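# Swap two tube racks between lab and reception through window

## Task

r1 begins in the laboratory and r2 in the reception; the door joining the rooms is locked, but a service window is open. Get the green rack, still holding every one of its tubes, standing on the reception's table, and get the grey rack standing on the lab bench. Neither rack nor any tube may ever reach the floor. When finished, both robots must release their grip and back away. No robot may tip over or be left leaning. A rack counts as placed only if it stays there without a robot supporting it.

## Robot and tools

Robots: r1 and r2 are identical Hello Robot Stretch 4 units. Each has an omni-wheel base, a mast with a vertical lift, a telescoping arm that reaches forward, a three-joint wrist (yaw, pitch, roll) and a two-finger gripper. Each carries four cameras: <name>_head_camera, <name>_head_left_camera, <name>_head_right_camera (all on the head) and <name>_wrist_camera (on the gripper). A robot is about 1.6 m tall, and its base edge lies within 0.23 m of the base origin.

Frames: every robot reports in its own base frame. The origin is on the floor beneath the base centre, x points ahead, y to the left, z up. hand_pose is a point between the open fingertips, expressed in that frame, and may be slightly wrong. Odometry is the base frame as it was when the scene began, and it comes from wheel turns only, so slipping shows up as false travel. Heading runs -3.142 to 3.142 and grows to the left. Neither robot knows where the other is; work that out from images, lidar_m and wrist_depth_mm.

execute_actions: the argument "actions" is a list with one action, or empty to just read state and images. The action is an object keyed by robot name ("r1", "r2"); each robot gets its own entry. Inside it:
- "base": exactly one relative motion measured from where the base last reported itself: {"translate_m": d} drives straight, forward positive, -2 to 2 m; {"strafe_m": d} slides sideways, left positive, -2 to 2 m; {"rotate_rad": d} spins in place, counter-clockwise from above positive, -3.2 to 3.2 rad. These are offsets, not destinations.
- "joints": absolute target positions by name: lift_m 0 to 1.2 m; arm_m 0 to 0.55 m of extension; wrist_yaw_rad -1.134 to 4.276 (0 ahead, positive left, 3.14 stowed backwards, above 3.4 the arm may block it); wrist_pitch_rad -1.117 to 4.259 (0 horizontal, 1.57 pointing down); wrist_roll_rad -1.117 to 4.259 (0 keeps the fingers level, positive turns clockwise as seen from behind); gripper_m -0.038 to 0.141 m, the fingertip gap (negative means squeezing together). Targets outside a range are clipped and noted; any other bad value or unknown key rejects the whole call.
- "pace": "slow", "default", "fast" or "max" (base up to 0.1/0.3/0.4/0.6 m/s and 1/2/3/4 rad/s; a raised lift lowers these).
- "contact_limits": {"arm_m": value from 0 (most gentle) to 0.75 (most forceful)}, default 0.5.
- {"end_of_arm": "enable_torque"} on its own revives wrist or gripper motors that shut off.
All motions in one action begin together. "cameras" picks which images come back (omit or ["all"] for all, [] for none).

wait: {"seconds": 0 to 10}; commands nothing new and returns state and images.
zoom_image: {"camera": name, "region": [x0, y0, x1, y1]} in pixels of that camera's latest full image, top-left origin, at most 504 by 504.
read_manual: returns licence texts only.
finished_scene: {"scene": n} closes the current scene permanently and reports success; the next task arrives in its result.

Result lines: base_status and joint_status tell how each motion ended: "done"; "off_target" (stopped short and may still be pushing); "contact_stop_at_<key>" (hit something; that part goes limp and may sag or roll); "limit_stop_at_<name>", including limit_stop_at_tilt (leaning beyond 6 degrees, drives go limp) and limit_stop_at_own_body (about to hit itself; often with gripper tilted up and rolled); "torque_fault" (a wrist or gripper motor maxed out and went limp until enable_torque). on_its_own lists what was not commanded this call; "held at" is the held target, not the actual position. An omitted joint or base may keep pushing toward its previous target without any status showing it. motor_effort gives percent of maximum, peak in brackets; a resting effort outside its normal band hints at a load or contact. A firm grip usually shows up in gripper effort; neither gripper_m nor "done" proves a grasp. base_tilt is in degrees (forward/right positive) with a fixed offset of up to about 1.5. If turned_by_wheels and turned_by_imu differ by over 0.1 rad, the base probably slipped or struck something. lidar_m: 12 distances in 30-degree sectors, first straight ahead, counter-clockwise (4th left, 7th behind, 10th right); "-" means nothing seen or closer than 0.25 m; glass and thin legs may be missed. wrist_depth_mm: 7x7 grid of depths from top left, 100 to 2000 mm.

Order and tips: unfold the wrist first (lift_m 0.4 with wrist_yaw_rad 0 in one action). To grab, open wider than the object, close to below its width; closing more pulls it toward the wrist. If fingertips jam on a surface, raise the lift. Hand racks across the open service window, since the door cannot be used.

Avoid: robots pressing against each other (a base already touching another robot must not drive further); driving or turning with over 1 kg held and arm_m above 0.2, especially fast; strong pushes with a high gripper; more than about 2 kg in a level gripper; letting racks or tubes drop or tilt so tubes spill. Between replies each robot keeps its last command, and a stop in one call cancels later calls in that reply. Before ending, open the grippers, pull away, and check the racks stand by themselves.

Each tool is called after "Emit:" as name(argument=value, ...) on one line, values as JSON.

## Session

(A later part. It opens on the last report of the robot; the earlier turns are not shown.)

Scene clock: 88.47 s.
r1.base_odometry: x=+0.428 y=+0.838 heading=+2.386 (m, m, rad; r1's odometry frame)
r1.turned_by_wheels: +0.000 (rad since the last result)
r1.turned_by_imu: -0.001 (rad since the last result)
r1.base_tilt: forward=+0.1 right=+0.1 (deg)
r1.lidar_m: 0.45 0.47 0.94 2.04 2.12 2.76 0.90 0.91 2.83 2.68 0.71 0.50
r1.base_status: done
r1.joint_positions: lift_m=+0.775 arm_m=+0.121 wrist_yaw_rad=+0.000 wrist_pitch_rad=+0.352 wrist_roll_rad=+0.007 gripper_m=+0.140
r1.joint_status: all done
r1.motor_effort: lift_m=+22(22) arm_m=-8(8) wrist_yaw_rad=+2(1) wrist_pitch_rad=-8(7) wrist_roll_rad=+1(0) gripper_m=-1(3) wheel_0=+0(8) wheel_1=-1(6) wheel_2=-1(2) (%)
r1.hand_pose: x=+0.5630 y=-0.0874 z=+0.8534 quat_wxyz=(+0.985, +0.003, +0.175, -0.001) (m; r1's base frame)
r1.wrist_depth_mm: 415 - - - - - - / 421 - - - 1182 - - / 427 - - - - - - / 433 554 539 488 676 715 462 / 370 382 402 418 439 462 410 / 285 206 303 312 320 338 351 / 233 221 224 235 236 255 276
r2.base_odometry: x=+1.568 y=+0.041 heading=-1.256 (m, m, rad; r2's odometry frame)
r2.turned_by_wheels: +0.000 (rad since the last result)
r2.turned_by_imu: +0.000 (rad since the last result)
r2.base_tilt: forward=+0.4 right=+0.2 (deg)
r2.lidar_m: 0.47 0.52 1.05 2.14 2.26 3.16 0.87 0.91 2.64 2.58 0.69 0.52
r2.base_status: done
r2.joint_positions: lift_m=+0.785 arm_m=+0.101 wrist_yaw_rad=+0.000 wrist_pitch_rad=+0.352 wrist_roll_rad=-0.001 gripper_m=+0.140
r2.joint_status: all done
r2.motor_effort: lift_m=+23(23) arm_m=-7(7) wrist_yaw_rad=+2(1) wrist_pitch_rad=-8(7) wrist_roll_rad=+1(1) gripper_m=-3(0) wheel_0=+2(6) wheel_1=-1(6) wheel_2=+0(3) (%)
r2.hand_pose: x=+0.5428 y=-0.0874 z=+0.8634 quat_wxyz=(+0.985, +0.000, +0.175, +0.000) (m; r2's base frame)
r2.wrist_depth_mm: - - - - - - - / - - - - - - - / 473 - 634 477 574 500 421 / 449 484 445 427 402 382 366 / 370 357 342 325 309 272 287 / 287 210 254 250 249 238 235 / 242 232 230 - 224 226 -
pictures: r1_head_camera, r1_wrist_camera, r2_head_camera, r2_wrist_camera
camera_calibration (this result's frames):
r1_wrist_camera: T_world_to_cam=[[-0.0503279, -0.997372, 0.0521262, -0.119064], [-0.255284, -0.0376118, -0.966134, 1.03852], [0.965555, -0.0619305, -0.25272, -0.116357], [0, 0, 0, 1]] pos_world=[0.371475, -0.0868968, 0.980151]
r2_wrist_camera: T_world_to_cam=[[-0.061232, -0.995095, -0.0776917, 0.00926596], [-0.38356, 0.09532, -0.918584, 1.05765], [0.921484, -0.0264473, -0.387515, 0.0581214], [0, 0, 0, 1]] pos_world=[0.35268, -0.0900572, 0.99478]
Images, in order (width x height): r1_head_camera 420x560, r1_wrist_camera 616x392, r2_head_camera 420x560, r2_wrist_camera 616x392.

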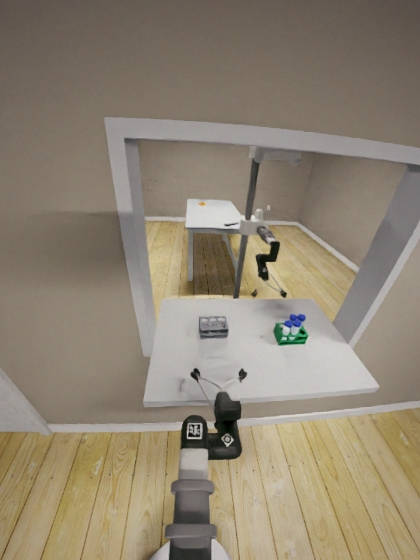

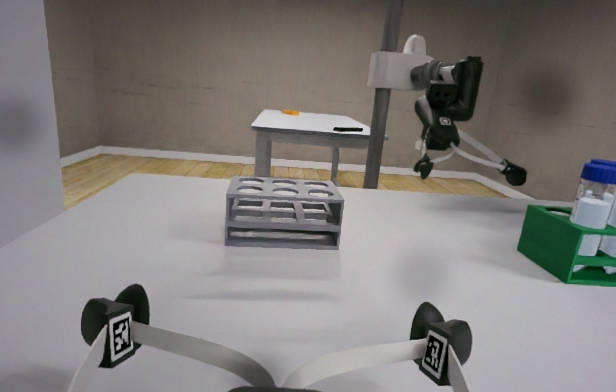

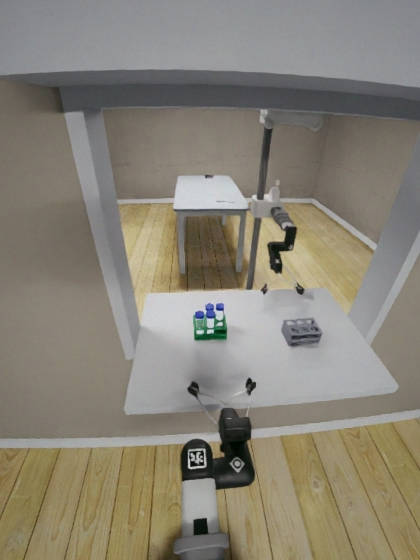

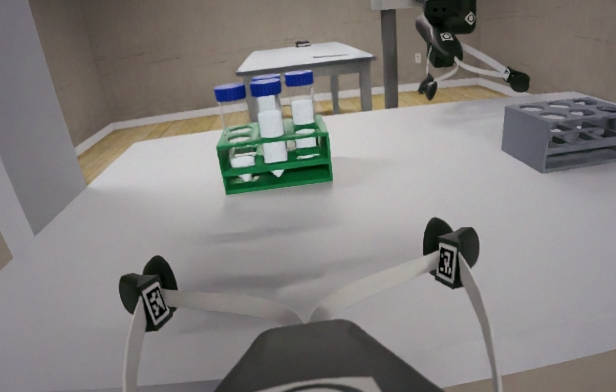

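Emit:
execute_actions(actions=[{"r1":{"joints":{"lift_m":0.767,"arm_m":0.335},"contact_limits":{"arm_m":0.2}},"r2":{"base":{"strafe_m":0.014},"joints":{"lift_m":0.777,"arm_m":0.29},"contact_limits":{"arm_m":0.2}}}], cameras=["r1_wrist_camera","r2_wrist_camera"])

Scene clock: 93.13 s.
r1.base_odometry: x=+0.428 y=+0.838 heading=+2.386 (m, m, rad; r1's odometry frame)
r1.turned_by_wheels: +0.000 (rad since the last result)
r1.turned_by_imu: -0.001 (rad since the last result)
r1.base_tilt: forward=+0.2 right=-0.1 (deg)
r1.lidar_m: 0.44 0.47 0.94 2.02 2.13 2.79 0.91 0.92 2.83 2.67 0.70 0.50
r1.base_status: not commanded
r1.joint_positions: lift_m=+0.767 arm_m=+0.334 wrist_yaw_rad=+0.000 wrist_pitch_rad=+0.352 wrist_roll_rad=+0.007 gripper_m=+0.140
r1.joint_status: all done
r1.motor_effort: lift_m=+15(22) arm_m=+7(4) wrist_yaw_rad=+0(1) wrist_pitch_rad=-7(8) wrist_roll_rad=+0(1) gripper_m=+3(1) wheel_0=+0(1) wheel_1=-1(1) wheel_2=-1(1) (%)
r1.contact_limits: arm_m 0.2
r1.hand_pose: x=+0.7754 y=-0.0874 z=+0.8460 quat_wxyz=(+0.985, +0.003, +0.175, -0.001) (m; r1's base frame)
r1.wrist_depth_mm: - - - - - - - / - - - - - 878 512 / - - - - - - 466 / - - - - - - 484 / 351 364 276 283 415 442 455 / 272 203 243 233 278 322 334 / 220 211 213 216 220 243 260
r2.base_odometry: x=+1.581 y=+0.045 heading=-1.256 (m, m, rad; r2's odometry frame)
r2.turned_by_wheels: +0.000 (rad since the last result)
r2.turned_by_imu: -0.002 (rad since the last result)
r2.base_tilt: forward=+0.3 right=+0.2 (deg)
r2.lidar_m: 0.49 0.51 1.06 2.12 2.25 3.10 0.87 0.93 2.70 2.59 0.73 0.50
r2.base_status: done
r2.joint_positions: lift_m=+0.777 arm_m=+0.289 wrist_yaw_rad=+0.000 wrist_pitch_rad=+0.352 wrist_roll_rad=-0.001 gripper_m=+0.140
r2.joint_status: all done
r2.motor_effort: lift_m=+15(21) arm_m=+6(6) wrist_yaw_rad=+1(2) wrist_pitch_rad=-6(7) wrist_roll_rad=+2(0) gripper_m=+0(2) wheel_0=+2(8) wheel_1=-1(7) wheel_2=+0(0) (%)
r2.contact_limits: arm_m 0.2
r2.hand_pose: x=+0.7306 y=-0.0874 z=+0.8560 quat_wxyz=(+0.985, +0.000, +0.175, +0.000) (m; r2's base frame)
r2.wrist_depth_mm: - - - - - - 439 / - - - 1921 - - 452 / - - 549 296 549 512 477 / - 462 329 274 357 366 353 / 355 340 294 282 278 259 273 / 276 210 243 239 237 227 225 / 232 221 220 - 208 198 -
pictures: r1_wrist_camera, r2_wrist_camera
camera_calibration (this result's frames):
r1_wrist_camera: T_world_to_cam=[[-0.0501816, -0.997379, 0.0521149, -0.108056], [-0.255062, -0.0376522, -0.966191, 1.08546], [0.965622, -0.0617776, -0.252504, -0.323447], [0, 0, 0, 1]] pos_world=[0.583766, -0.0868843, 0.972726]
r2_wrist_camera: T_world_to_cam=[[-0.0610573, -0.995105, -0.0776997, 0.0201135], [-0.383455, 0.0952565, -0.918634, 1.12286], [0.921539, -0.026295, -0.387394, -0.117868], [0, 0, 0, 1]] pos_world=[0.540413, -0.0900439, 0.987398]
Images, in order (width x height): r1_wrist_camera 616x392, r2_wrist_camera 616x392.

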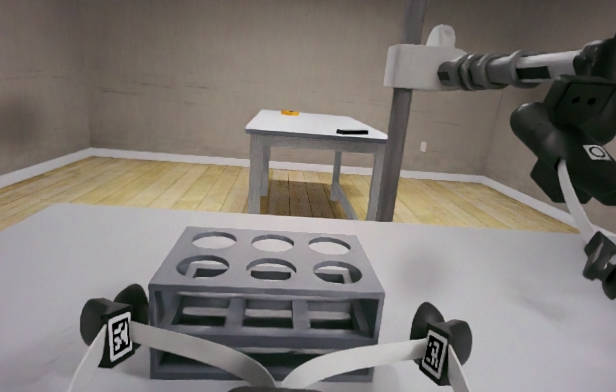

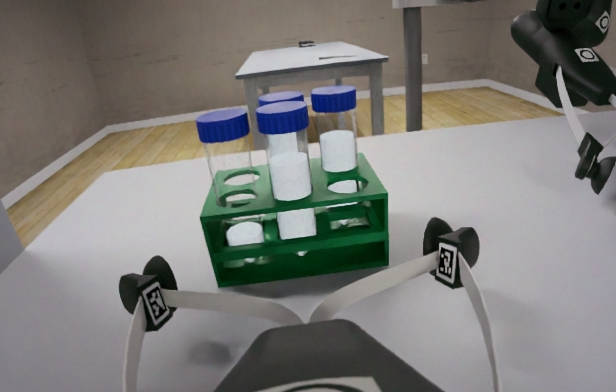

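Emit:
execute_actions(actions=[{"r1":{"base":{"strafe_m":0.006},"joints":{"arm_m":0.355},"pace":"slow","contact_limits":{"arm_m":0.2}},"r2":{"joints":{"arm_m":0.358},"pace":"slow","contact_limits":{"arm_m":0.2}}}], cameras=["r1_wrist_camera","r2_wrist_camera"])

Emit:
execute_actions(actions=[{"r1":{"joints":{"gripper_m":0.05}},"r2":{"joints":{"gripper_m":0.05}}}], cameras=["r1_wrist_camera","r2_wrist_camera"])

Scene clock: 96.63 s.
r1.base_odometry: x=+0.424 y=+0.834 heading=+2.386 (m, m, rad; r1's odometry frame)
r1.turned_by_wheels: +0.000 (rad since the last result)
r1.turned_by_imu: -0.001 (rad since the last result)
r1.base_tilt: forward=+0.3 right=-0.1 (deg)
r1.lidar_m: 0.45 0.47 0.92 2.02 2.12 2.78 0.89 0.92 2.83 2.67 0.72 0.49
r1.base_status: done
r1.joint_positions: lift_m=+0.767 arm_m=+0.354 wrist_yaw_rad=+0.000 wrist_pitch_rad=+0.352 wrist_roll_rad=+0.007 gripper_m=+0.140
r1.joint_status: all done
r1.motor_effort: lift_m=+15(15) arm_m=+8(9) wrist_yaw_rad=+1(0) wrist_pitch_rad=-8(9) wrist_roll_rad=+0(0) gripper_m=+1(1) wheel_0=+0(5) wheel_1=+1(4) wheel_2=-1(0) (%)
r1.contact_limits: arm_m 0.2
r1.hand_pose: x=+0.7953 y=-0.0874 z=+0.8460 quat_wxyz=(+0.985, +0.003, +0.175, -0.001) (m; r1's base frame)
r1.wrist_depth_mm: - - - - - - - / - - - - - 891 634 / - - - - - - - / - - - - - - - / 351 366 250 370 418 442 466 / 272 190 227 235 221 322 332 / 222 195 193 201 201 243 262
r2.base_odometry: x=+1.581 y=+0.045 heading=-1.256 (m, m, rad; r2's odometry frame)
r2.turned_by_wheels: +0.000 (rad since the last result)
r2.turned_by_imu: -0.001 (rad since the last result)
r2.base_tilt: forward=+0.3 right=+0.2 (deg)
r2.lidar_m: 0.50 0.52 1.07 2.14 2.24 3.13 0.87 0.94 2.69 2.60 0.69 0.50
r2.base_status: not commanded
r2.joint_positions: lift_m=+0.777 arm_m=+0.357 wrist_yaw_rad=+0.000 wrist_pitch_rad=+0.352 wrist_roll_rad=-0.001 gripper_m=+0.140
r2.joint_status: all done
r2.motor_effort: lift_m=+15(15) arm_m=+7(7) wrist_yaw_rad=+1(1) wrist_pitch_rad=-8(7) wrist_roll_rad=+0(1) gripper_m=+0(1) wheel_0=+2(2) wheel_1=-1(1) wheel_2=+0(0) (%)
r2.contact_limits: arm_m 0.2
r2.hand_pose: x=+0.7985 y=-0.0874 z=+0.8560 quat_wxyz=(+0.985, +0.000, +0.175, +0.000) (m; r2's base frame)
r2.wrist_depth_mm: - - - - - - - / - - - - - - - / - - 222 204 1060 512 488 / - 466 392 229 342 366 353 / 355 342 228 205 215 259 274 / 274 209 209 208 221 226 225 / 232 221 217 - 209 199 -
pictures: r1_wrist_camera, r2_wrist_camera
camera_calibration (this result's frames):
r1_wrist_camera: T_world_to_cam=[[-0.0501817, -0.997379, 0.0521149, -0.107054], [-0.255062, -0.0376521, -0.966191, 1.09056], [0.965622, -0.0617777, -0.252504, -0.342731], [0, 0, 0, 1]] pos_world=[0.603737, -0.0868843, 0.972726]
r2_wrist_camera: T_world_to_cam=[[-0.0610578, -0.995105, -0.0776998, 0.0242647], [-0.383455, 0.0952568, -0.918634, 1.14893], [0.921539, -0.0262954, -0.387394, -0.180517], [0, 0, 0, 1]] pos_world=[0.608397, -0.0900439, 0.987398]
Images, in order (width x height): r1_wrist_camera 616x392, r2_wrist_camera 616x392.

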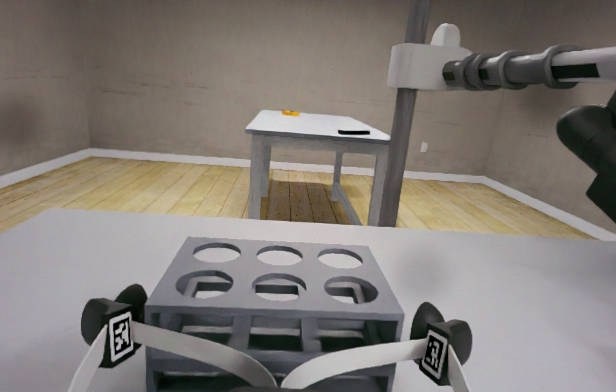

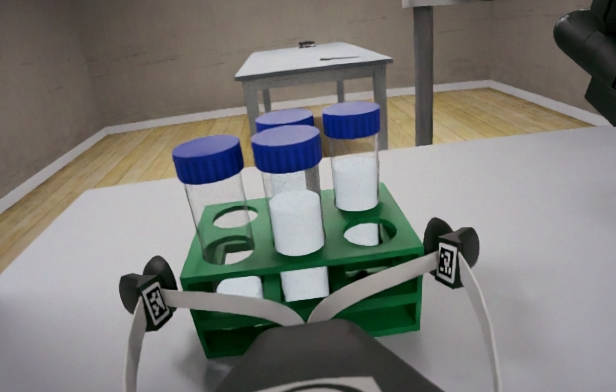

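Scene clock: 98.53 s.
r1.base_odometry: x=+0.424 y=+0.834 heading=+2.386 (m, m, rad; r1's odometry frame)
r1.turned_by_wheels: +0.000 (rad since the last result)
r1.turned_by_imu: +0.000 (rad since the last result)
r1.base_tilt: forward=+0.3 right=+0.0 (deg)
r1.lidar_m: 0.44 0.46 0.92 2.03 2.11 2.79 0.88 0.91 2.83 2.68 0.70 0.48
r1.base_status: not commanded
r1.joint_positions: lift_m=+0.767 arm_m=+0.354 wrist_yaw_rad=+0.000 wrist_pitch_rad=+0.353 wrist_roll_rad=+0.007 gripper_m=+0.051
r1.joint_status: all done
r1.motor_effort: lift_m=+15(15) arm_m=+7(8) wrist_yaw_rad=+0(0) wrist_pitch_rad=-11(12) wrist_roll_rad=+0(1) gripper_m=-25(23) wheel_0=+0(0) wheel_1=+1(1) wheel_2=-1(1) (%)
r1.hand_pose: x=+0.7952 y=-0.0874 z=+0.8457 quat_wxyz=(+0.984, +0.003, +0.176, -0.001) (m; r1's base frame)
r1.wrist_depth_mm: - - - - - - - / - - - - - 904 640 / - - - - - - 462 / - - - - - - - / 349 364 239 368 415 436 462 / 270 184 191 196 202 320 330 / 154 166 187 200 185 169 258
r2.base_odometry: x=+1.581 y=+0.045 heading=-1.256 (m, m, rad; r2's odometry frame)
r2.turned_by_wheels: +0.000 (rad since the last result)
r2.turned_by_imu: -0.001 (rad since the last result)
r2.base_tilt: forward=+0.3 right=+0.2 (deg)
r2.lidar_m: 0.50 0.53 1.05 2.13 2.23 3.12 0.88 0.91 2.68 2.61 0.71 0.50
r2.base_status: not commanded
r2.joint_positions: lift_m=+0.777 arm_m=+0.357 wrist_yaw_rad=+0.000 wrist_pitch_rad=+0.355 wrist_roll_rad=-0.001 gripper_m=+0.051
r2.joint_status: all done
r2.motor_effort: lift_m=+16(16) arm_m=+6(7) wrist_yaw_rad=+2(2) wrist_pitch_rad=-15(16) wrist_roll_rad=-2(0) gripper_m=-26(24) wheel_0=+1(1) wheel_1=-1(1) wheel_2=+0(0) (%)
r2.hand_pose: x=+0.7982 y=-0.0875 z=+0.8551 quat_wxyz=(+0.984, +0.000, +0.177, +0.000) (m; r2's base frame)
r2.wrist_depth_mm: - - - - - - - / - - - 1921 - - - / - - 170 170 484 500 473 / - 442 407 205 236 357 343 / 349 334 210 179 202 187 270 / 271 174 191 190 189 219 - / 139 216 193 - 198 197 -
pictures: r1_wrist_camera, r2_wrist_camera
camera_calibration (this result's frames):
r1_wrist_camera: T_world_to_cam=[[-0.0501151, -0.997379, 0.052179, -0.107149], [-0.256292, -0.0376525, -0.965866, 1.0909], [0.9653, -0.0617775, -0.253733, -0.341406], [0, 0, 0, 1]] pos_world=[0.603777, -0.0868842, 0.972625]
r2_wrist_camera: T_world_to_cam=[[-0.0615287, -0.995091, -0.0775113, 0.0243303], [-0.386303, 0.095348, -0.917431, 1.14924], [0.920318, -0.0265055, -0.390273, -0.177168], [0, 0, 0, 1]] pos_world=[0.608501, -0.0900626, 0.987087]
Images, in order (width x height): r1_wrist_camera 616x392, r2_wrist_camera 616x392.

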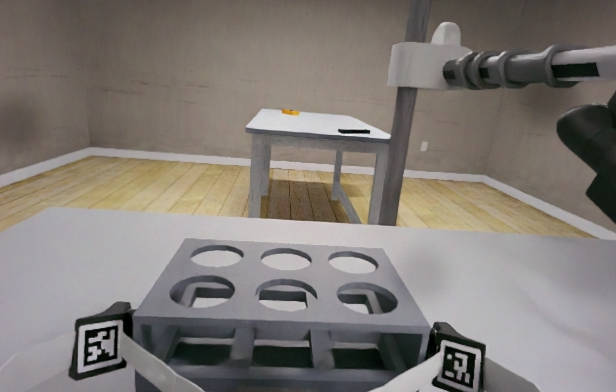

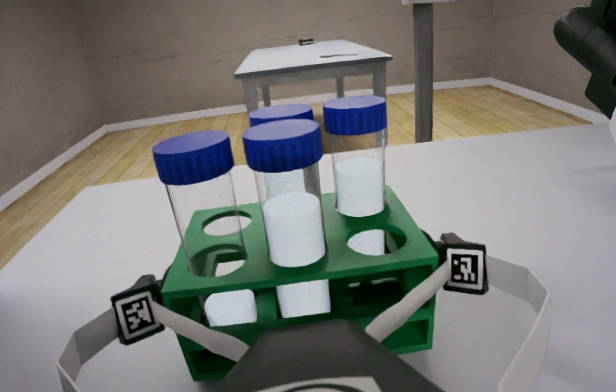

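Emit:
execute_actions(actions=[{"r1":{"joints":{"lift_m":0.83},"pace":"slow"},"r2":{"joints":{"lift_m":0.84},"pace":"slow"}}], cameras=[])

Emit:
execute_actions(actions=[{"r1":{"base":{"translate_m":-0.1},"joints":{"arm_m":0.02}},"r2":{"base":{"translate_m":-0.1},"joints":{"arm_m":0.02}}}], cameras=["r2_wrist_camera"])

Emit:
execute_actions(actions=[{"r1":{"base":{"rotate_rad":3.14},"pace":"slow"},"r2":{"base":{"rotate_rad":3.14},"pace":"slow"}}], cameras=["r1_head_camera","r2_head_camera"])

Scene clock: 102.03 s.
r1.base_odometry: x=+0.424 y=+0.834 heading=+2.386 (m, m, rad; r1's odometry frame)
r1.turned_by_wheels: +0.000 (rad since the last result)
r1.turned_by_imu: -0.001 (rad since the last result)
r1.base_tilt: forward=+0.2 right=+0.0 (deg)
r1.lidar_m: 0.44 0.46 0.92 2.02 2.11 2.77 0.91 0.93 2.80 2.68 0.70 0.46
r1.base_status: not commanded
r1.joint_positions: lift_m=+0.830 arm_m=+0.354 wrist_yaw_rad=+0.000 wrist_pitch_rad=+0.353 wrist_roll_rad=+0.007 gripper_m=+0.051
r1.joint_status: all done
r1.motor_effort: lift_m=+22(24) arm_m=+8(8) wrist_yaw_rad=+1(0) wrist_pitch_rad=-11(13) wrist_roll_rad=+0(1) gripper_m=-27(26) wheel_0=+0(0) wheel_1=+1(1) wheel_2=-1(1) (%)
r1.hand_pose: x=+0.7952 y=-0.0874 z=+0.9080 quat_wxyz=(+0.984, +0.003, +0.176, -0.001) (m; r1's base frame)
r1.wrist_depth_mm: - - - - - - - / - - - - - 917 640 / - - - - - - 459 / - - - - - - - / - - 239 - - - - / 373 184 191 196 202 439 455 / 154 166 186 200 185 169 355
r2.base_odometry: x=+1.581 y=+0.045 heading=-1.256 (m, m, rad; r2's odometry frame)
r2.turned_by_wheels: +0.000 (rad since the last result)
r2.turned_by_imu: -0.001 (rad since the last result)
r2.base_tilt: forward=+0.3 right=+0.2 (deg)
r2.lidar_m: 0.49 0.52 1.02 2.12 2.26 3.10 0.88 0.94 2.71 2.59 0.71 0.52
r2.base_status: not commanded
r2.joint_positions: lift_m=+0.840 arm_m=+0.357 wrist_yaw_rad=+0.000 wrist_pitch_rad=+0.355 wrist_roll_rad=-0.001 gripper_m=+0.051
r2.joint_status: all done
r2.motor_effort: lift_m=+24(24) arm_m=+6(6) wrist_yaw_rad=+2(2) wrist_pitch_rad=-17(18) wrist_roll_rad=+1(1) gripper_m=-24(28) wheel_0=+1(1) wheel_1=-1(1) wheel_2=+0(0) (%)
r2.hand_pose: x=+0.7982 y=-0.0875 z=+0.9174 quat_wxyz=(+0.984, +0.000, +0.177, +0.000) (m; r2's base frame)
r2.wrist_depth_mm: - - - - - - - / - - - 1983 - - - / - - 171 170 - - - / - - - 206 221 488 466 / - 452 209 179 202 187 368 / 368 174 191 190 189 297 289 / 140 296 193 - 259 267 -
pictures: none
No camera images: the call's "cameras" was empty. Leave "cameras" out to get every camera's image.

Scene clock: 104.17 s.
r1.base_odometry: x=+0.497 y=+0.765 heading=+2.386 (m, m, rad; r1's odometry frame)
r1.turned_by_wheels: +0.000 (rad since the last result)
r1.turned_by_imu: +0.000 (rad since the last result)
r1.base_tilt: forward=+0.3 right=+0.1 (deg)
r1.lidar_m: 0.40 0.59 1.08 2.03 2.09 2.76 0.81 0.81 2.83 2.68 0.85 0.61
r1.base_status: done
r1.joint_positions: lift_m=+0.830 arm_m=+0.021 wrist_yaw_rad=+0.000 wrist_pitch_rad=+0.354 wrist_roll_rad=+0.007 gripper_m=+0.051
r1.joint_status: all done
r1.motor_effort: lift_m=+22(22) arm_m=-8(8) wrist_yaw_rad=+1(1) wrist_pitch_rad=-11(13) wrist_roll_rad=+1(0) gripper_m=-25(26) wheel_0=+0(3) wheel_1=+0(3) wheel_2=+0(7) (%)
r1.hand_pose: x=+0.4629 y=-0.0875 z=+0.9079 quat_wxyz=(+0.984, +0.003, +0.176, -0.001) (m; r1's base frame)
r1.wrist_depth_mm: 473 609 - - - - - / 492 609 - - 1464 - - / 512 627 - - 1537 - - / 530 627 778 831 904 - - / 554 504 240 508 574 609 640 / 377 184 190 196 203 439 459 / 154 166 187 199 184 169 389
r2.base_odometry: x=+1.550 y=+0.140 heading=-1.256 (m, m, rad; r2's odometry frame)
r2.turned_by_wheels: +0.000 (rad since the last result)
r2.turned_by_imu: -0.001 (rad since the last result)
r2.base_tilt: forward=+0.3 right=+0.2 (deg)
r2.lidar_m: 0.38 0.63 1.20 2.12 2.25 3.11 0.77 0.81 2.69 2.58 0.86 0.46
r2.base_status: done
r2.joint_positions: lift_m=+0.840 arm_m=+0.021 wrist_yaw_rad=+0.000 wrist_pitch_rad=+0.356 wrist_roll_rad=-0.001 gripper_m=+0.051
r2.joint_status: all done
r2.motor_effort: lift_m=+24(24) arm_m=-7(7) wrist_yaw_rad=+2(0) wrist_pitch_rad=-17(21) wrist_roll_rad=+1(1) gripper_m=-26(24) wheel_0=-1(0) wheel_1=+1(6) wheel_2=-2(7) (%)
r2.hand_pose: x=+0.4624 y=-0.0875 z=+0.9173 quat_wxyz=(+0.984, +0.000, +0.177, +0.000) (m; r2's base frame)
r2.wrist_depth_mm: 492 - - - 1464 - - / 512 - - - - - - / 544 647 173 167 668 691 654 / 591 585 559 205 455 492 469 / 627 459 209 179 203 187 424 / 668 174 191 190 188 768 778 / 139 750 192 - 788 831 -
pictures: r2_wrist_camera
camera_calibration (this result's frames):
r2_wrist_camera: T_world_to_cam=[[-0.0616076, -0.995087, -0.0775004, 0.00850893], [-0.386829, 0.095384, -0.917205, 1.0766], [0.920091, -0.0265274, -0.390805, 0.156716], [0, 0, 0, 1]] pos_world=[0.272792, -0.0900661, 1.04937]
Images, in order (width x height): r2_wrist_camera 616x392.

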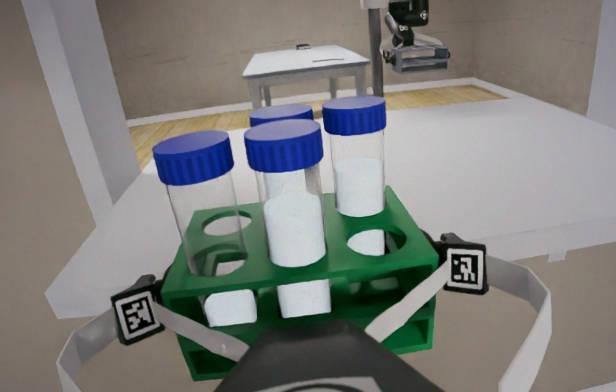

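Scene clock: 108.60 s.
r1.base_odometry: x=+0.497 y=+0.765 heading=-0.758 (m, m, rad; r1's odometry frame)
r1.turned_by_wheels: +3.140 (rad since the last result)
r1.turned_by_imu: +3.158 (rad since the last result)
r1.base_tilt: forward=+0.2 right=+0.0 (deg)
r1.lidar_m: 0.41 0.82 2.84 2.71 0.88 0.60 0.56 0.57 1.07 2.01 2.05 2.75
r1.base_status: done
r1.joint_positions: lift_m=+0.830 arm_m=+0.021 wrist_yaw_rad=+0.000 wrist_pitch_rad=+0.354 wrist_roll_rad=+0.007 gripper_m=+0.051
r1.joint_status: not commanded
r1.motor_effort: lift_m=+22(22) arm_m=-8(8) wrist_yaw_rad=+1(0) wrist_pitch_rad=-11(13) wrist_roll_rad=+0(1) gripper_m=-25(25) wheel_0=-2(4) wheel_1=-1(3) wheel_2=+0(4) (%)
r1.hand_pose: x=+0.4629 y=-0.0874 z=+0.9080 quat_wxyz=(+0.984, +0.003, +0.176, +0.000) (m; r1's base frame)
r1.wrist_depth_mm: - - - - - - - / - - - - - - - / - 1576 1808 - - - - / 831 878 946 - - - - / 615 621 239 - - - - / 1537 183 190 196 202 - - / 154 166 186 200 184 169 1618
r2.base_odometry: x=+1.550 y=+0.140 heading=+1.884 (m, m, rad; r2's odometry frame)
r2.turned_by_wheels: +3.140 (rad since the last result)
r2.turned_by_imu: +3.169 (rad since the last result)
r2.base_tilt: forward=+0.3 right=+0.2 (deg)
r2.lidar_m: 0.41 0.83 2.68 2.57 0.88 0.61 0.57 0.62 1.16 2.13 2.22 0.46
r2.base_status: done
r2.joint_positions: lift_m=+0.840 arm_m=+0.021 wrist_yaw_rad=+0.000 wrist_pitch_rad=+0.356 wrist_roll_rad=+0.000 gripper_m=+0.051
r2.joint_status: not commanded
r2.motor_effort: lift_m=+24(24) arm_m=-7(7) wrist_yaw_rad=+1(1) wrist_pitch_rad=-20(17) wrist_roll_rad=+1(2) gripper_m=-26(24) wheel_0=-2(3) wheel_1=-1(4) wheel_2=-2(4) (%)
r2.hand_pose: x=+0.4625 y=-0.0873 z=+0.9173 quat_wxyz=(+0.984, +0.000, +0.177, +0.000) (m; r2's base frame)
r2.wrist_depth_mm: - - - - - - - / - - - - - - - / - 1182 171 170 - - - / 798 715 647 206 222 - - / 615 627 209 179 203 187 1618 / 1661 174 191 189 188 1336 1308 / 139 1336 189 - 1160 1205 -
pictures: r1_head_camera, r2_head_camera
Images, in order (width x height): r1_head_camera 420x560, r2_head_camera 420x560.

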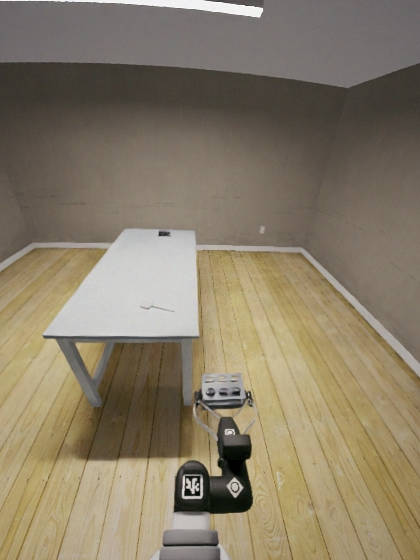

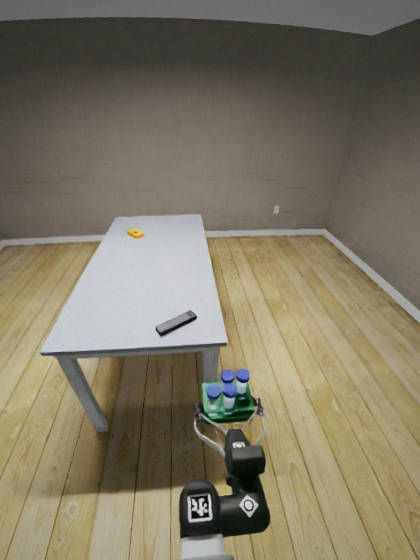

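Emit:
execute_actions(actions=[{"r1":{"base":{"strafe_m":0.56}},"r2":{"base":{"strafe_m":0.45}}}], cameras=[])

Emit:
execute_actions(actions=[{"r1":{"base":{"translate_m":0.27},"joints":{"arm_m":0.28,"lift_m":0.78}},"r2":{"base":{"translate_m":0.25},"joints":{"arm_m":0.28,"lift_m":0.79}}}], cameras=["r1_head_camera","r2_head_camera"])

Scene clock: 113.87 s.
r1.base_odometry: x=+0.882 y=+1.172 heading=-0.758 (m, m, rad; r1's odometry frame)
r1.turned_by_wheels: +0.000 (rad since the last result)
r1.turned_by_imu: -0.001 (rad since the last result)
r1.base_tilt: forward=+0.1 right=+0.0 (deg)
r1.lidar_m: 0.43 3.22 2.26 2.14 1.23 0.64 0.59 0.60 0.81 2.58 2.66 0.81
r1.base_status: done
r1.joint_positions: lift_m=+0.830 arm_m=+0.021 wrist_yaw_rad=+0.000 wrist_pitch_rad=+0.354 wrist_roll_rad=+0.007 gripper_m=+0.051
r1.joint_status: not commanded
r1.motor_effort: lift_m=+22(22) arm_m=-8(8) wrist_yaw_rad=+1(1) wrist_pitch_rad=-12(11) wrist_roll_rad=+0(0) gripper_m=-26(28) wheel_0=+2(8) wheel_1=-1(7) wheel_2=+1(1) (%)
r1.hand_pose: x=+0.4629 y=-0.0874 z=+0.9080 quat_wxyz=(+0.984, +0.003, +0.176, -0.001) (m; r1's base frame)
r1.wrist_depth_mm: - - - - - - - / - - - - - - - / - - - 1983 - - - / - - 917 991 1060 - - / - 640 239 609 691 723 - / 1661 184 191 196 202 647 1863 / 154 166 186 200 184 169 1618
r2.base_odometry: x=+1.122 y=+0.002 heading=+1.884 (m, m, rad; r2's odometry frame)
r2.turned_by_wheels: +0.000 (rad since the last result)
r2.turned_by_imu: -0.001 (rad since the last result)
r2.base_tilt: forward=+0.4 right=+0.2 (deg)
r2.lidar_m: 0.41 3.09 2.21 2.12 1.16 0.60 0.59 0.62 0.88 2.60 2.69 0.48
r2.base_status: done
r2.joint_positions: lift_m=+0.840 arm_m=+0.021 wrist_yaw_rad=+0.000 wrist_pitch_rad=+0.356 wrist_roll_rad=+0.000 gripper_m=+0.051
r2.joint_status: not commanded
r2.motor_effort: lift_m=+24(24) arm_m=-7(6) wrist_yaw_rad=+1(0) wrist_pitch_rad=-18(17) wrist_roll_rad=+1(1) gripper_m=-25(28) wheel_0=+0(7) wheel_1=-2(8) wheel_2=-2(1) (%)
r2.hand_pose: x=+0.4625 y=-0.0874 z=+0.9173 quat_wxyz=(+0.984, +0.000, +0.177, +0.000) (m; r2's base frame)
r2.wrist_depth_mm: - - - - - - - / - - - 1708 1708 - - / - - 167 167 809 820 - / - - 661 205 603 654 668 / - 1921 209 178 202 187 1537 / 1661 174 191 190 188 1078 1308 / 139 1308 193 - 1160 1008 -
pictures: none
No camera images: the call's "cameras" was empty. Leave "cameras" out to get every camera's image.

Scene clock: 116.23 s.
r1.base_odometry: x=+1.078 y=+0.986 heading=-0.758 (m, m, rad; r1's odometry frame)
r1.turned_by_wheels: +0.000 (rad since the last result)
r1.turned_by_imu: -0.001 (rad since the last result)
r1.base_tilt: forward=+0.3 right=+0.1 (deg)
r1.lidar_m: 0.50 0.52 2.27 2.13 1.67 1.17 0.86 0.88 1.47 2.57 2.63 0.52
r1.base_status: done
r1.joint_positions: lift_m=+0.780 arm_m=+0.279 wrist_yaw_rad=+0.000 wrist_pitch_rad=+0.354 wrist_roll_rad=+0.007 gripper_m=+0.051
r1.joint_status: all done
r1.motor_effort: lift_m=+15(21) arm_m=+7(8) wrist_yaw_rad=+0(2) wrist_pitch_rad=-11(14) wrist_roll_rad=+1(1) gripper_m=-25(28) wheel_0=+0(6) wheel_1=+1(5) wheel_2=+0(9) (%)
r1.hand_pose: x=+0.7202 y=-0.0874 z=+0.8586 quat_wxyz=(+0.984, +0.003, +0.176, +0.000) (m; r1's base frame)
r1.wrist_depth_mm: - - - - - - - / - - - - - - - / - - - - - - - / - 798 750 809 866 - - / 539 496 239 500 564 591 - / 364 185 191 196 202 430 449 / 154 166 187 200 185 169 351
r2.base_odometry: x=+1.045 y=+0.239 heading=+1.884 (m, m, rad; r2's odometry frame)
r2.turned_by_wheels: +0.000 (rad since the last result)
r2.turned_by_imu: -0.002 (rad since the last result)
r2.base_tilt: forward=+0.3 right=+0.2 (deg)
r2.lidar_m: 0.53 0.58 2.15 2.11 1.52 0.87 0.84 0.87 1.54 2.59 0.78 0.55
r2.base_status: done
r2.joint_positions: lift_m=+0.790 arm_m=+0.279 wrist_yaw_rad=+0.000 wrist_pitch_rad=+0.356 wrist_roll_rad=+0.000 gripper_m=+0.051
r2.joint_status: all done
r2.motor_effort: lift_m=+17(22) arm_m=+6(7) wrist_yaw_rad=+1(2) wrist_pitch_rad=-15(18) wrist_roll_rad=+0(2) gripper_m=-27(23) wheel_0=+1(4) wheel_1=+0(2) wheel_2=+0(6) (%)
r2.hand_pose: x=+0.7203 y=-0.0874 z=+0.8679 quat_wxyz=(+0.984, +0.000, +0.177, +0.000) (m; r2's base frame)
r2.wrist_depth_mm: - - - - - - - / - - - 1366 1205 - - / - - 170 170 654 668 634 / - 683 544 206 222 477 455 / - 449 207 179 202 187 362 / 394 174 191 190 189 294 283 / 139 289 193 - 256 263 -
pictures: r1_head_camera, r2_head_camera
Images, in order (width x height): r1_head_camera 420x560, r2_head_camera 420x560.

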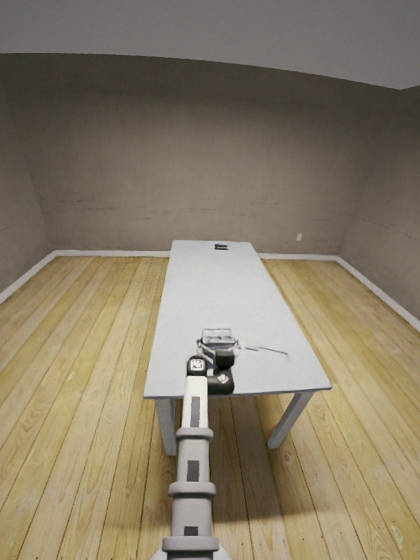

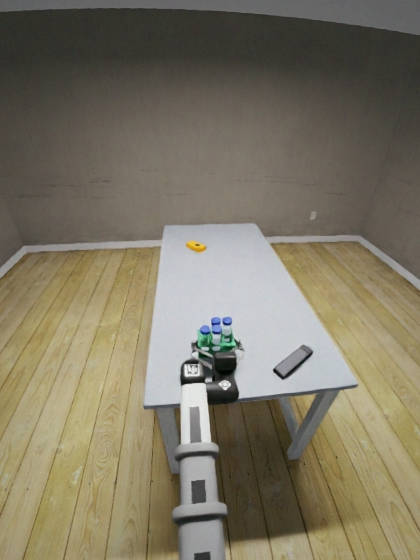

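Spoon is close for r1; shift left a bit.

Emit:
execute_actions(actions=[{"r1":{"base":{"strafe_m":0.05},"joints":{"lift_m":0.722},"pace":"slow"},"r2":{"joints":{"lift_m":0.732},"pace":"slow"}}], cameras=[])

Emit:
execute_actions(actions=[{"r1":{"joints":{"gripper_m":0.14}},"r2":{"joints":{"gripper_m":0.14}}}], cameras=["r1_wrist_camera","r2_wrist_camera"])

Emit:
execute_actions(actions=[{"r1":{"base":{"translate_m":-0.15},"joints":{"arm_m":0.0}},"r2":{"base":{"translate_m":-0.15},"joints":{"arm_m":0.0}}}], cameras=["r1_head_camera","r2_head_camera"])

Scene clock: 121.17 s.
r1.base_odometry: x=+1.112 y=+1.023 heading=-0.758 (m, m, rad; r1's odometry frame)
r1.turned_by_wheels: +0.000 (rad since the last result)
r1.turned_by_imu: -0.001 (rad since the last result)
r1.base_tilt: forward=+0.3 right=-0.3 (deg)
r1.lidar_m: 0.52 3.16 2.23 2.09 1.65 1.15 0.85 0.87 1.46 2.61 0.78 0.53
r1.base_status: done
r1.joint_positions: lift_m=+0.722 arm_m=+0.279 wrist_yaw_rad=+0.000 wrist_pitch_rad=+0.354 wrist_roll_rad=+0.007 gripper_m=+0.051
r1.joint_status: all done
r1.motor_effort: lift_m=+15(14) arm_m=+8(7) wrist_yaw_rad=+0(1) wrist_pitch_rad=-10(12) wrist_roll_rad=-1(1) gripper_m=-29(25) wheel_0=+0(5) wheel_1=+0(7) wheel_2=-1(0) (%)
r1.hand_pose: x=+0.7202 y=-0.0874 z=+0.8006 quat_wxyz=(+0.984, +0.003, +0.176, +0.000) (m; r1's base frame)
r1.wrist_depth_mm: - - - - - - - / - - - - - - - / - - 1118 1229 1397 - - / - 530 559 597 647 699 - / 351 362 239 370 418 436 459 / 271 184 190 196 202 319 334 / 154 166 186 200 185 169 254
r2.base_odometry: x=+1.045 y=+0.239 heading=+1.884 (m, m, rad; r2's odometry frame)
r2.turned_by_wheels: +0.000 (rad since the last result)
r2.turned_by_imu: -0.002 (rad since the last result)
r2.base_tilt: forward=+0.3 right=+0.2 (deg)
r2.lidar_m: 0.51 0.56 2.16 2.13 1.50 0.88 0.83 0.88 1.55 2.61 0.78 0.57
r2.base_status: not commanded
r2.joint_positions: lift_m=+0.732 arm_m=+0.279 wrist_yaw_rad=+0.000 wrist_pitch_rad=+0.356 wrist_roll_rad=+0.000 gripper_m=+0.051
r2.joint_status: all done
r2.motor_effort: lift_m=+16(17) arm_m=+6(6) wrist_yaw_rad=+1(0) wrist_pitch_rad=-18(17) wrist_roll_rad=+0(0) gripper_m=-22(22) wheel_0=+0(0) wheel_1=+0(0) wheel_2=+0(0) (%)
r2.hand_pose: x=+0.7203 y=-0.0874 z=+0.8100 quat_wxyz=(+0.984, +0.000, +0.177, +0.000) (m; r2's base frame)
r2.wrist_depth_mm: - - - - - - - / - - 1229 1025 904 842 - / - - 171 171 488 500 473 / - 436 404 206 222 357 345 / 347 334 207 179 202 187 270 / 271 174 191 190 189 219 - / 140 216 193 - 199 196 -
pictures: none
No camera images: the call's "cameras" was empty. Leave "cameras" out to get every camera's image.

Scene clock: 123.07 s.
r1.base_odometry: x=+1.112 y=+1.023 heading=-0.758 (m, m, rad; r1's odometry frame)
r1.turned_by_wheels: +0.000 (rad since the last result)
r1.turned_by_imu: +0.000 (rad since the last result)
r1.base_tilt: forward=+0.3 right=+0.0 (deg)
r1.lidar_m: 0.50 3.17 2.22 2.08 1.67 1.15 0.83 0.86 1.46 2.61 0.77 0.52
r1.base_status: not commanded
r1.joint_positions: lift_m=+0.722 arm_m=+0.279 wrist_yaw_rad=+0.000 wrist_pitch_rad=+0.353 wrist_roll_rad=+0.007 gripper_m=+0.140
r1.joint_status: all done
r1.motor_effort: lift_m=+15(15) arm_m=+8(7) wrist_yaw_rad=-1(0) wrist_pitch_rad=-8(11) wrist_roll_rad=+1(0) gripper_m=+0(28) wheel_0=+1(0) wheel_1=+1(0) wheel_2=-1(1) (%)
r1.hand_pose: x=+0.7203 y=-0.0874 z=+0.8009 quat_wxyz=(+0.984, +0.003, +0.175, +0.000) (m; r1's base frame)
r1.wrist_depth_mm: - - - - - - - / - - - - - - - / - - 1118 1281 1430 - - / - 535 564 603 647 707 - / 353 366 248 370 418 439 462 / 272 190 228 233 220 322 338 / 221 193 193 201 204 243 254
r2.base_odometry: x=+1.045 y=+0.239 heading=+1.884 (m, m, rad; r2's odometry frame)
r2.turned_by_wheels: +0.000 (rad since the last result)
r2.turned_by_imu: -0.001 (rad since the last result)
r2.base_tilt: forward=+0.3 right=+0.2 (deg)
r2.lidar_m: 0.53 0.55 2.20 2.12 1.50 0.90 0.84 0.87 1.55 2.58 0.78 0.57
r2.base_status: not commanded
r2.joint_positions: lift_m=+0.732 arm_m=+0.279 wrist_yaw_rad=+0.000 wrist_pitch_rad=+0.353 wrist_roll_rad=+0.000 gripper_m=+0.140
r2.joint_status: all done
r2.motor_effort: lift_m=+16(16) arm_m=+6(6) wrist_yaw_rad=+1(1) wrist_pitch_rad=-8(18) wrist_roll_rad=+3(0) gripper_m=+0(23) wheel_0=+0(0) wheel_1=+0(0) wheel_2=+0(0) (%)
r2.hand_pose: x=+0.7206 y=-0.0874 z=+0.8108 quat_wxyz=(+0.984, +0.000, +0.175, +0.000) (m; r2's base frame)
r2.wrist_depth_mm: - - - - - - - / - - 1336 1025 946 878 - / - - 220 216 521 508 484 / - 466 379 231 343 366 351 / 357 342 227 204 215 259 274 / 274 209 208 209 221 227 226 / 232 222 218 - 209 198 -
pictures: r1_wrist_camera, r2_wrist_camera
camera_calibration (this result's frames):
r1_wrist_camera: T_world_to_cam=[[-0.0500504, -0.997385, 0.0521313, -0.108543], [-0.25557, -0.0376689, -0.966056, 1.02806], [0.965494, -0.0616747, -0.253016, -0.281204], [0, 0, 0, 1]] pos_world=[0.528809, -0.0868763, 0.927671]
r2_wrist_camera: T_world_to_cam=[[-0.0610843, -0.9951, -0.0777475, 0.0160596], [-0.383909, 0.0953241, -0.918437, 1.07766], [0.921348, -0.0262541, -0.387851, -0.125657], [0, 0, 0, 1]] pos_world=[0.53048, -0.0900455, 0.942279]
Images, in order (width x height): r1_wrist_camera 616x392, r2_wrist_camera 616x392.

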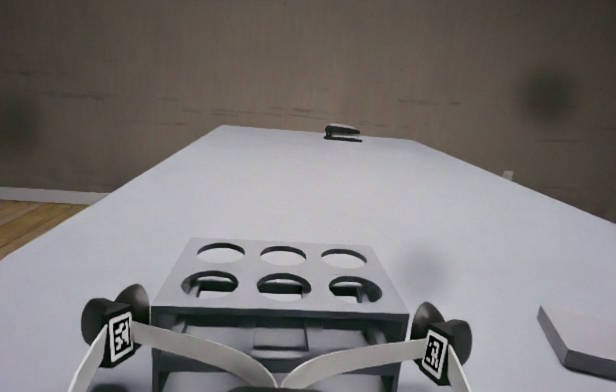

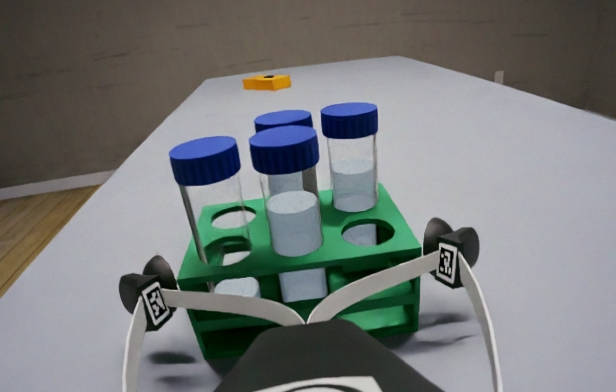

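Scene clock: 125.03 s.
r1.base_odometry: x=+1.004 y=+1.126 heading=-0.758 (m, m, rad; r1's odometry frame)
r1.turned_by_wheels: +0.000 (rad since the last result)
r1.turned_by_imu: +0.000 (rad since the last result)
r1.base_tilt: forward=+0.2 right=+0.0 (deg)
r1.lidar_m: 0.65 3.16 2.21 2.10 1.44 0.99 0.72 0.73 0.96 2.62 2.67 0.70
r1.base_status: done
r1.joint_positions: lift_m=+0.722 arm_m=+0.002 wrist_yaw_rad=+0.000 wrist_pitch_rad=+0.352 wrist_roll_rad=+0.007 gripper_m=+0.140
r1.joint_status: all done
r1.motor_effort: lift_m=+15(15) arm_m=-8(8) wrist_yaw_rad=+1(0) wrist_pitch_rad=-8(10) wrist_roll_rad=+1(1) gripper_m=+3(1) wheel_0=+0(4) wheel_1=-1(4) wheel_2=+0(9) (%)
r1.hand_pose: x=+0.4439 y=-0.0875 z=+0.8009 quat_wxyz=(+0.985, +0.003, +0.175, -0.001) (m; r1's base frame)
r1.wrist_depth_mm: - - - - - - - / - - - - - - - / - - 1397 1281 1499 - - / - 609 574 609 654 723 - / 1921 477 480 466 496 492 508 / 1499 206 1537 1618 1537 1661 554 / 1255 517 554 1229 1255 1366 585
r2.base_odometry: x=+1.091 y=+0.097 heading=+1.883 (m, m, rad; r2's odometry frame)
r2.turned_by_wheels: +0.000 (rad since the last result)
r2.turned_by_imu: +0.000 (rad since the last result)
r2.base_tilt: forward=+0.3 right=+0.3 (deg)
r2.lidar_m: 0.68 3.09 2.21 2.11 1.31 0.73 0.65 0.72 1.30 2.60 2.68 0.70
r2.base_status: done
r2.joint_positions: lift_m=+0.732 arm_m=+0.001 wrist_yaw_rad=+0.000 wrist_pitch_rad=+0.352 wrist_roll_rad=+0.000 gripper_m=+0.140
r2.joint_status: all done
r2.motor_effort: lift_m=+16(16) arm_m=-7(7) wrist_yaw_rad=+2(1) wrist_pitch_rad=-10(9) wrist_roll_rad=+0(0) gripper_m=-5(0) wheel_0=-1(8) wheel_1=+0(4) wheel_2=+0(9) (%)
r2.hand_pose: x=+0.4428 y=-0.0875 z=+0.8109 quat_wxyz=(+0.985, +0.000, +0.175, +0.000) (m; r2's base frame)
r2.wrist_depth_mm: - - - - - - - / - - 1281 627 946 904 - / - - 621 597 549 521 535 / - 500 496 521 535 1808 574 / 1983 1708 1661 1708 1576 1397 627 / 1499 210 597 1281 1281 1182 683 / 1255 1205 640 - 1138 1025 1008
pictures: r1_head_camera, r2_head_camera
Images, in order (width x height): r1_head_camera 420x560, r2_head_camera 420x560.

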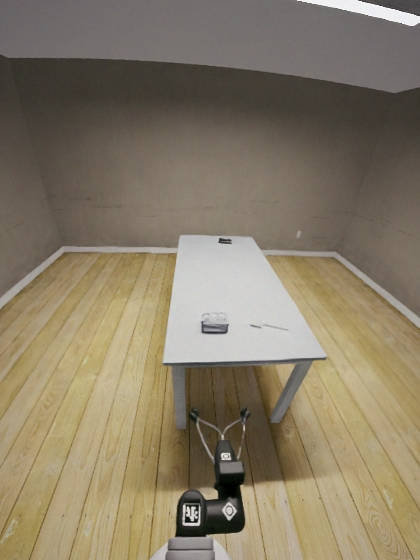

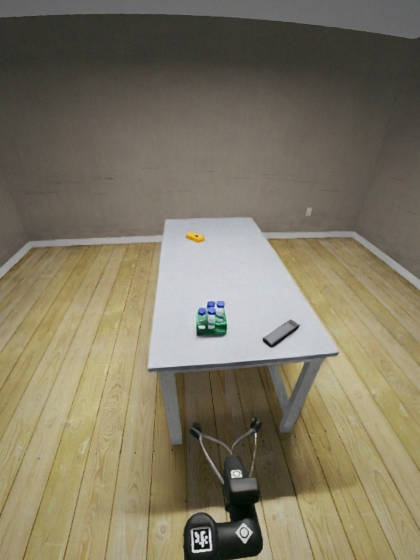

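Emit:
finished_scene(scene=1)

The scene is finished: the task was done.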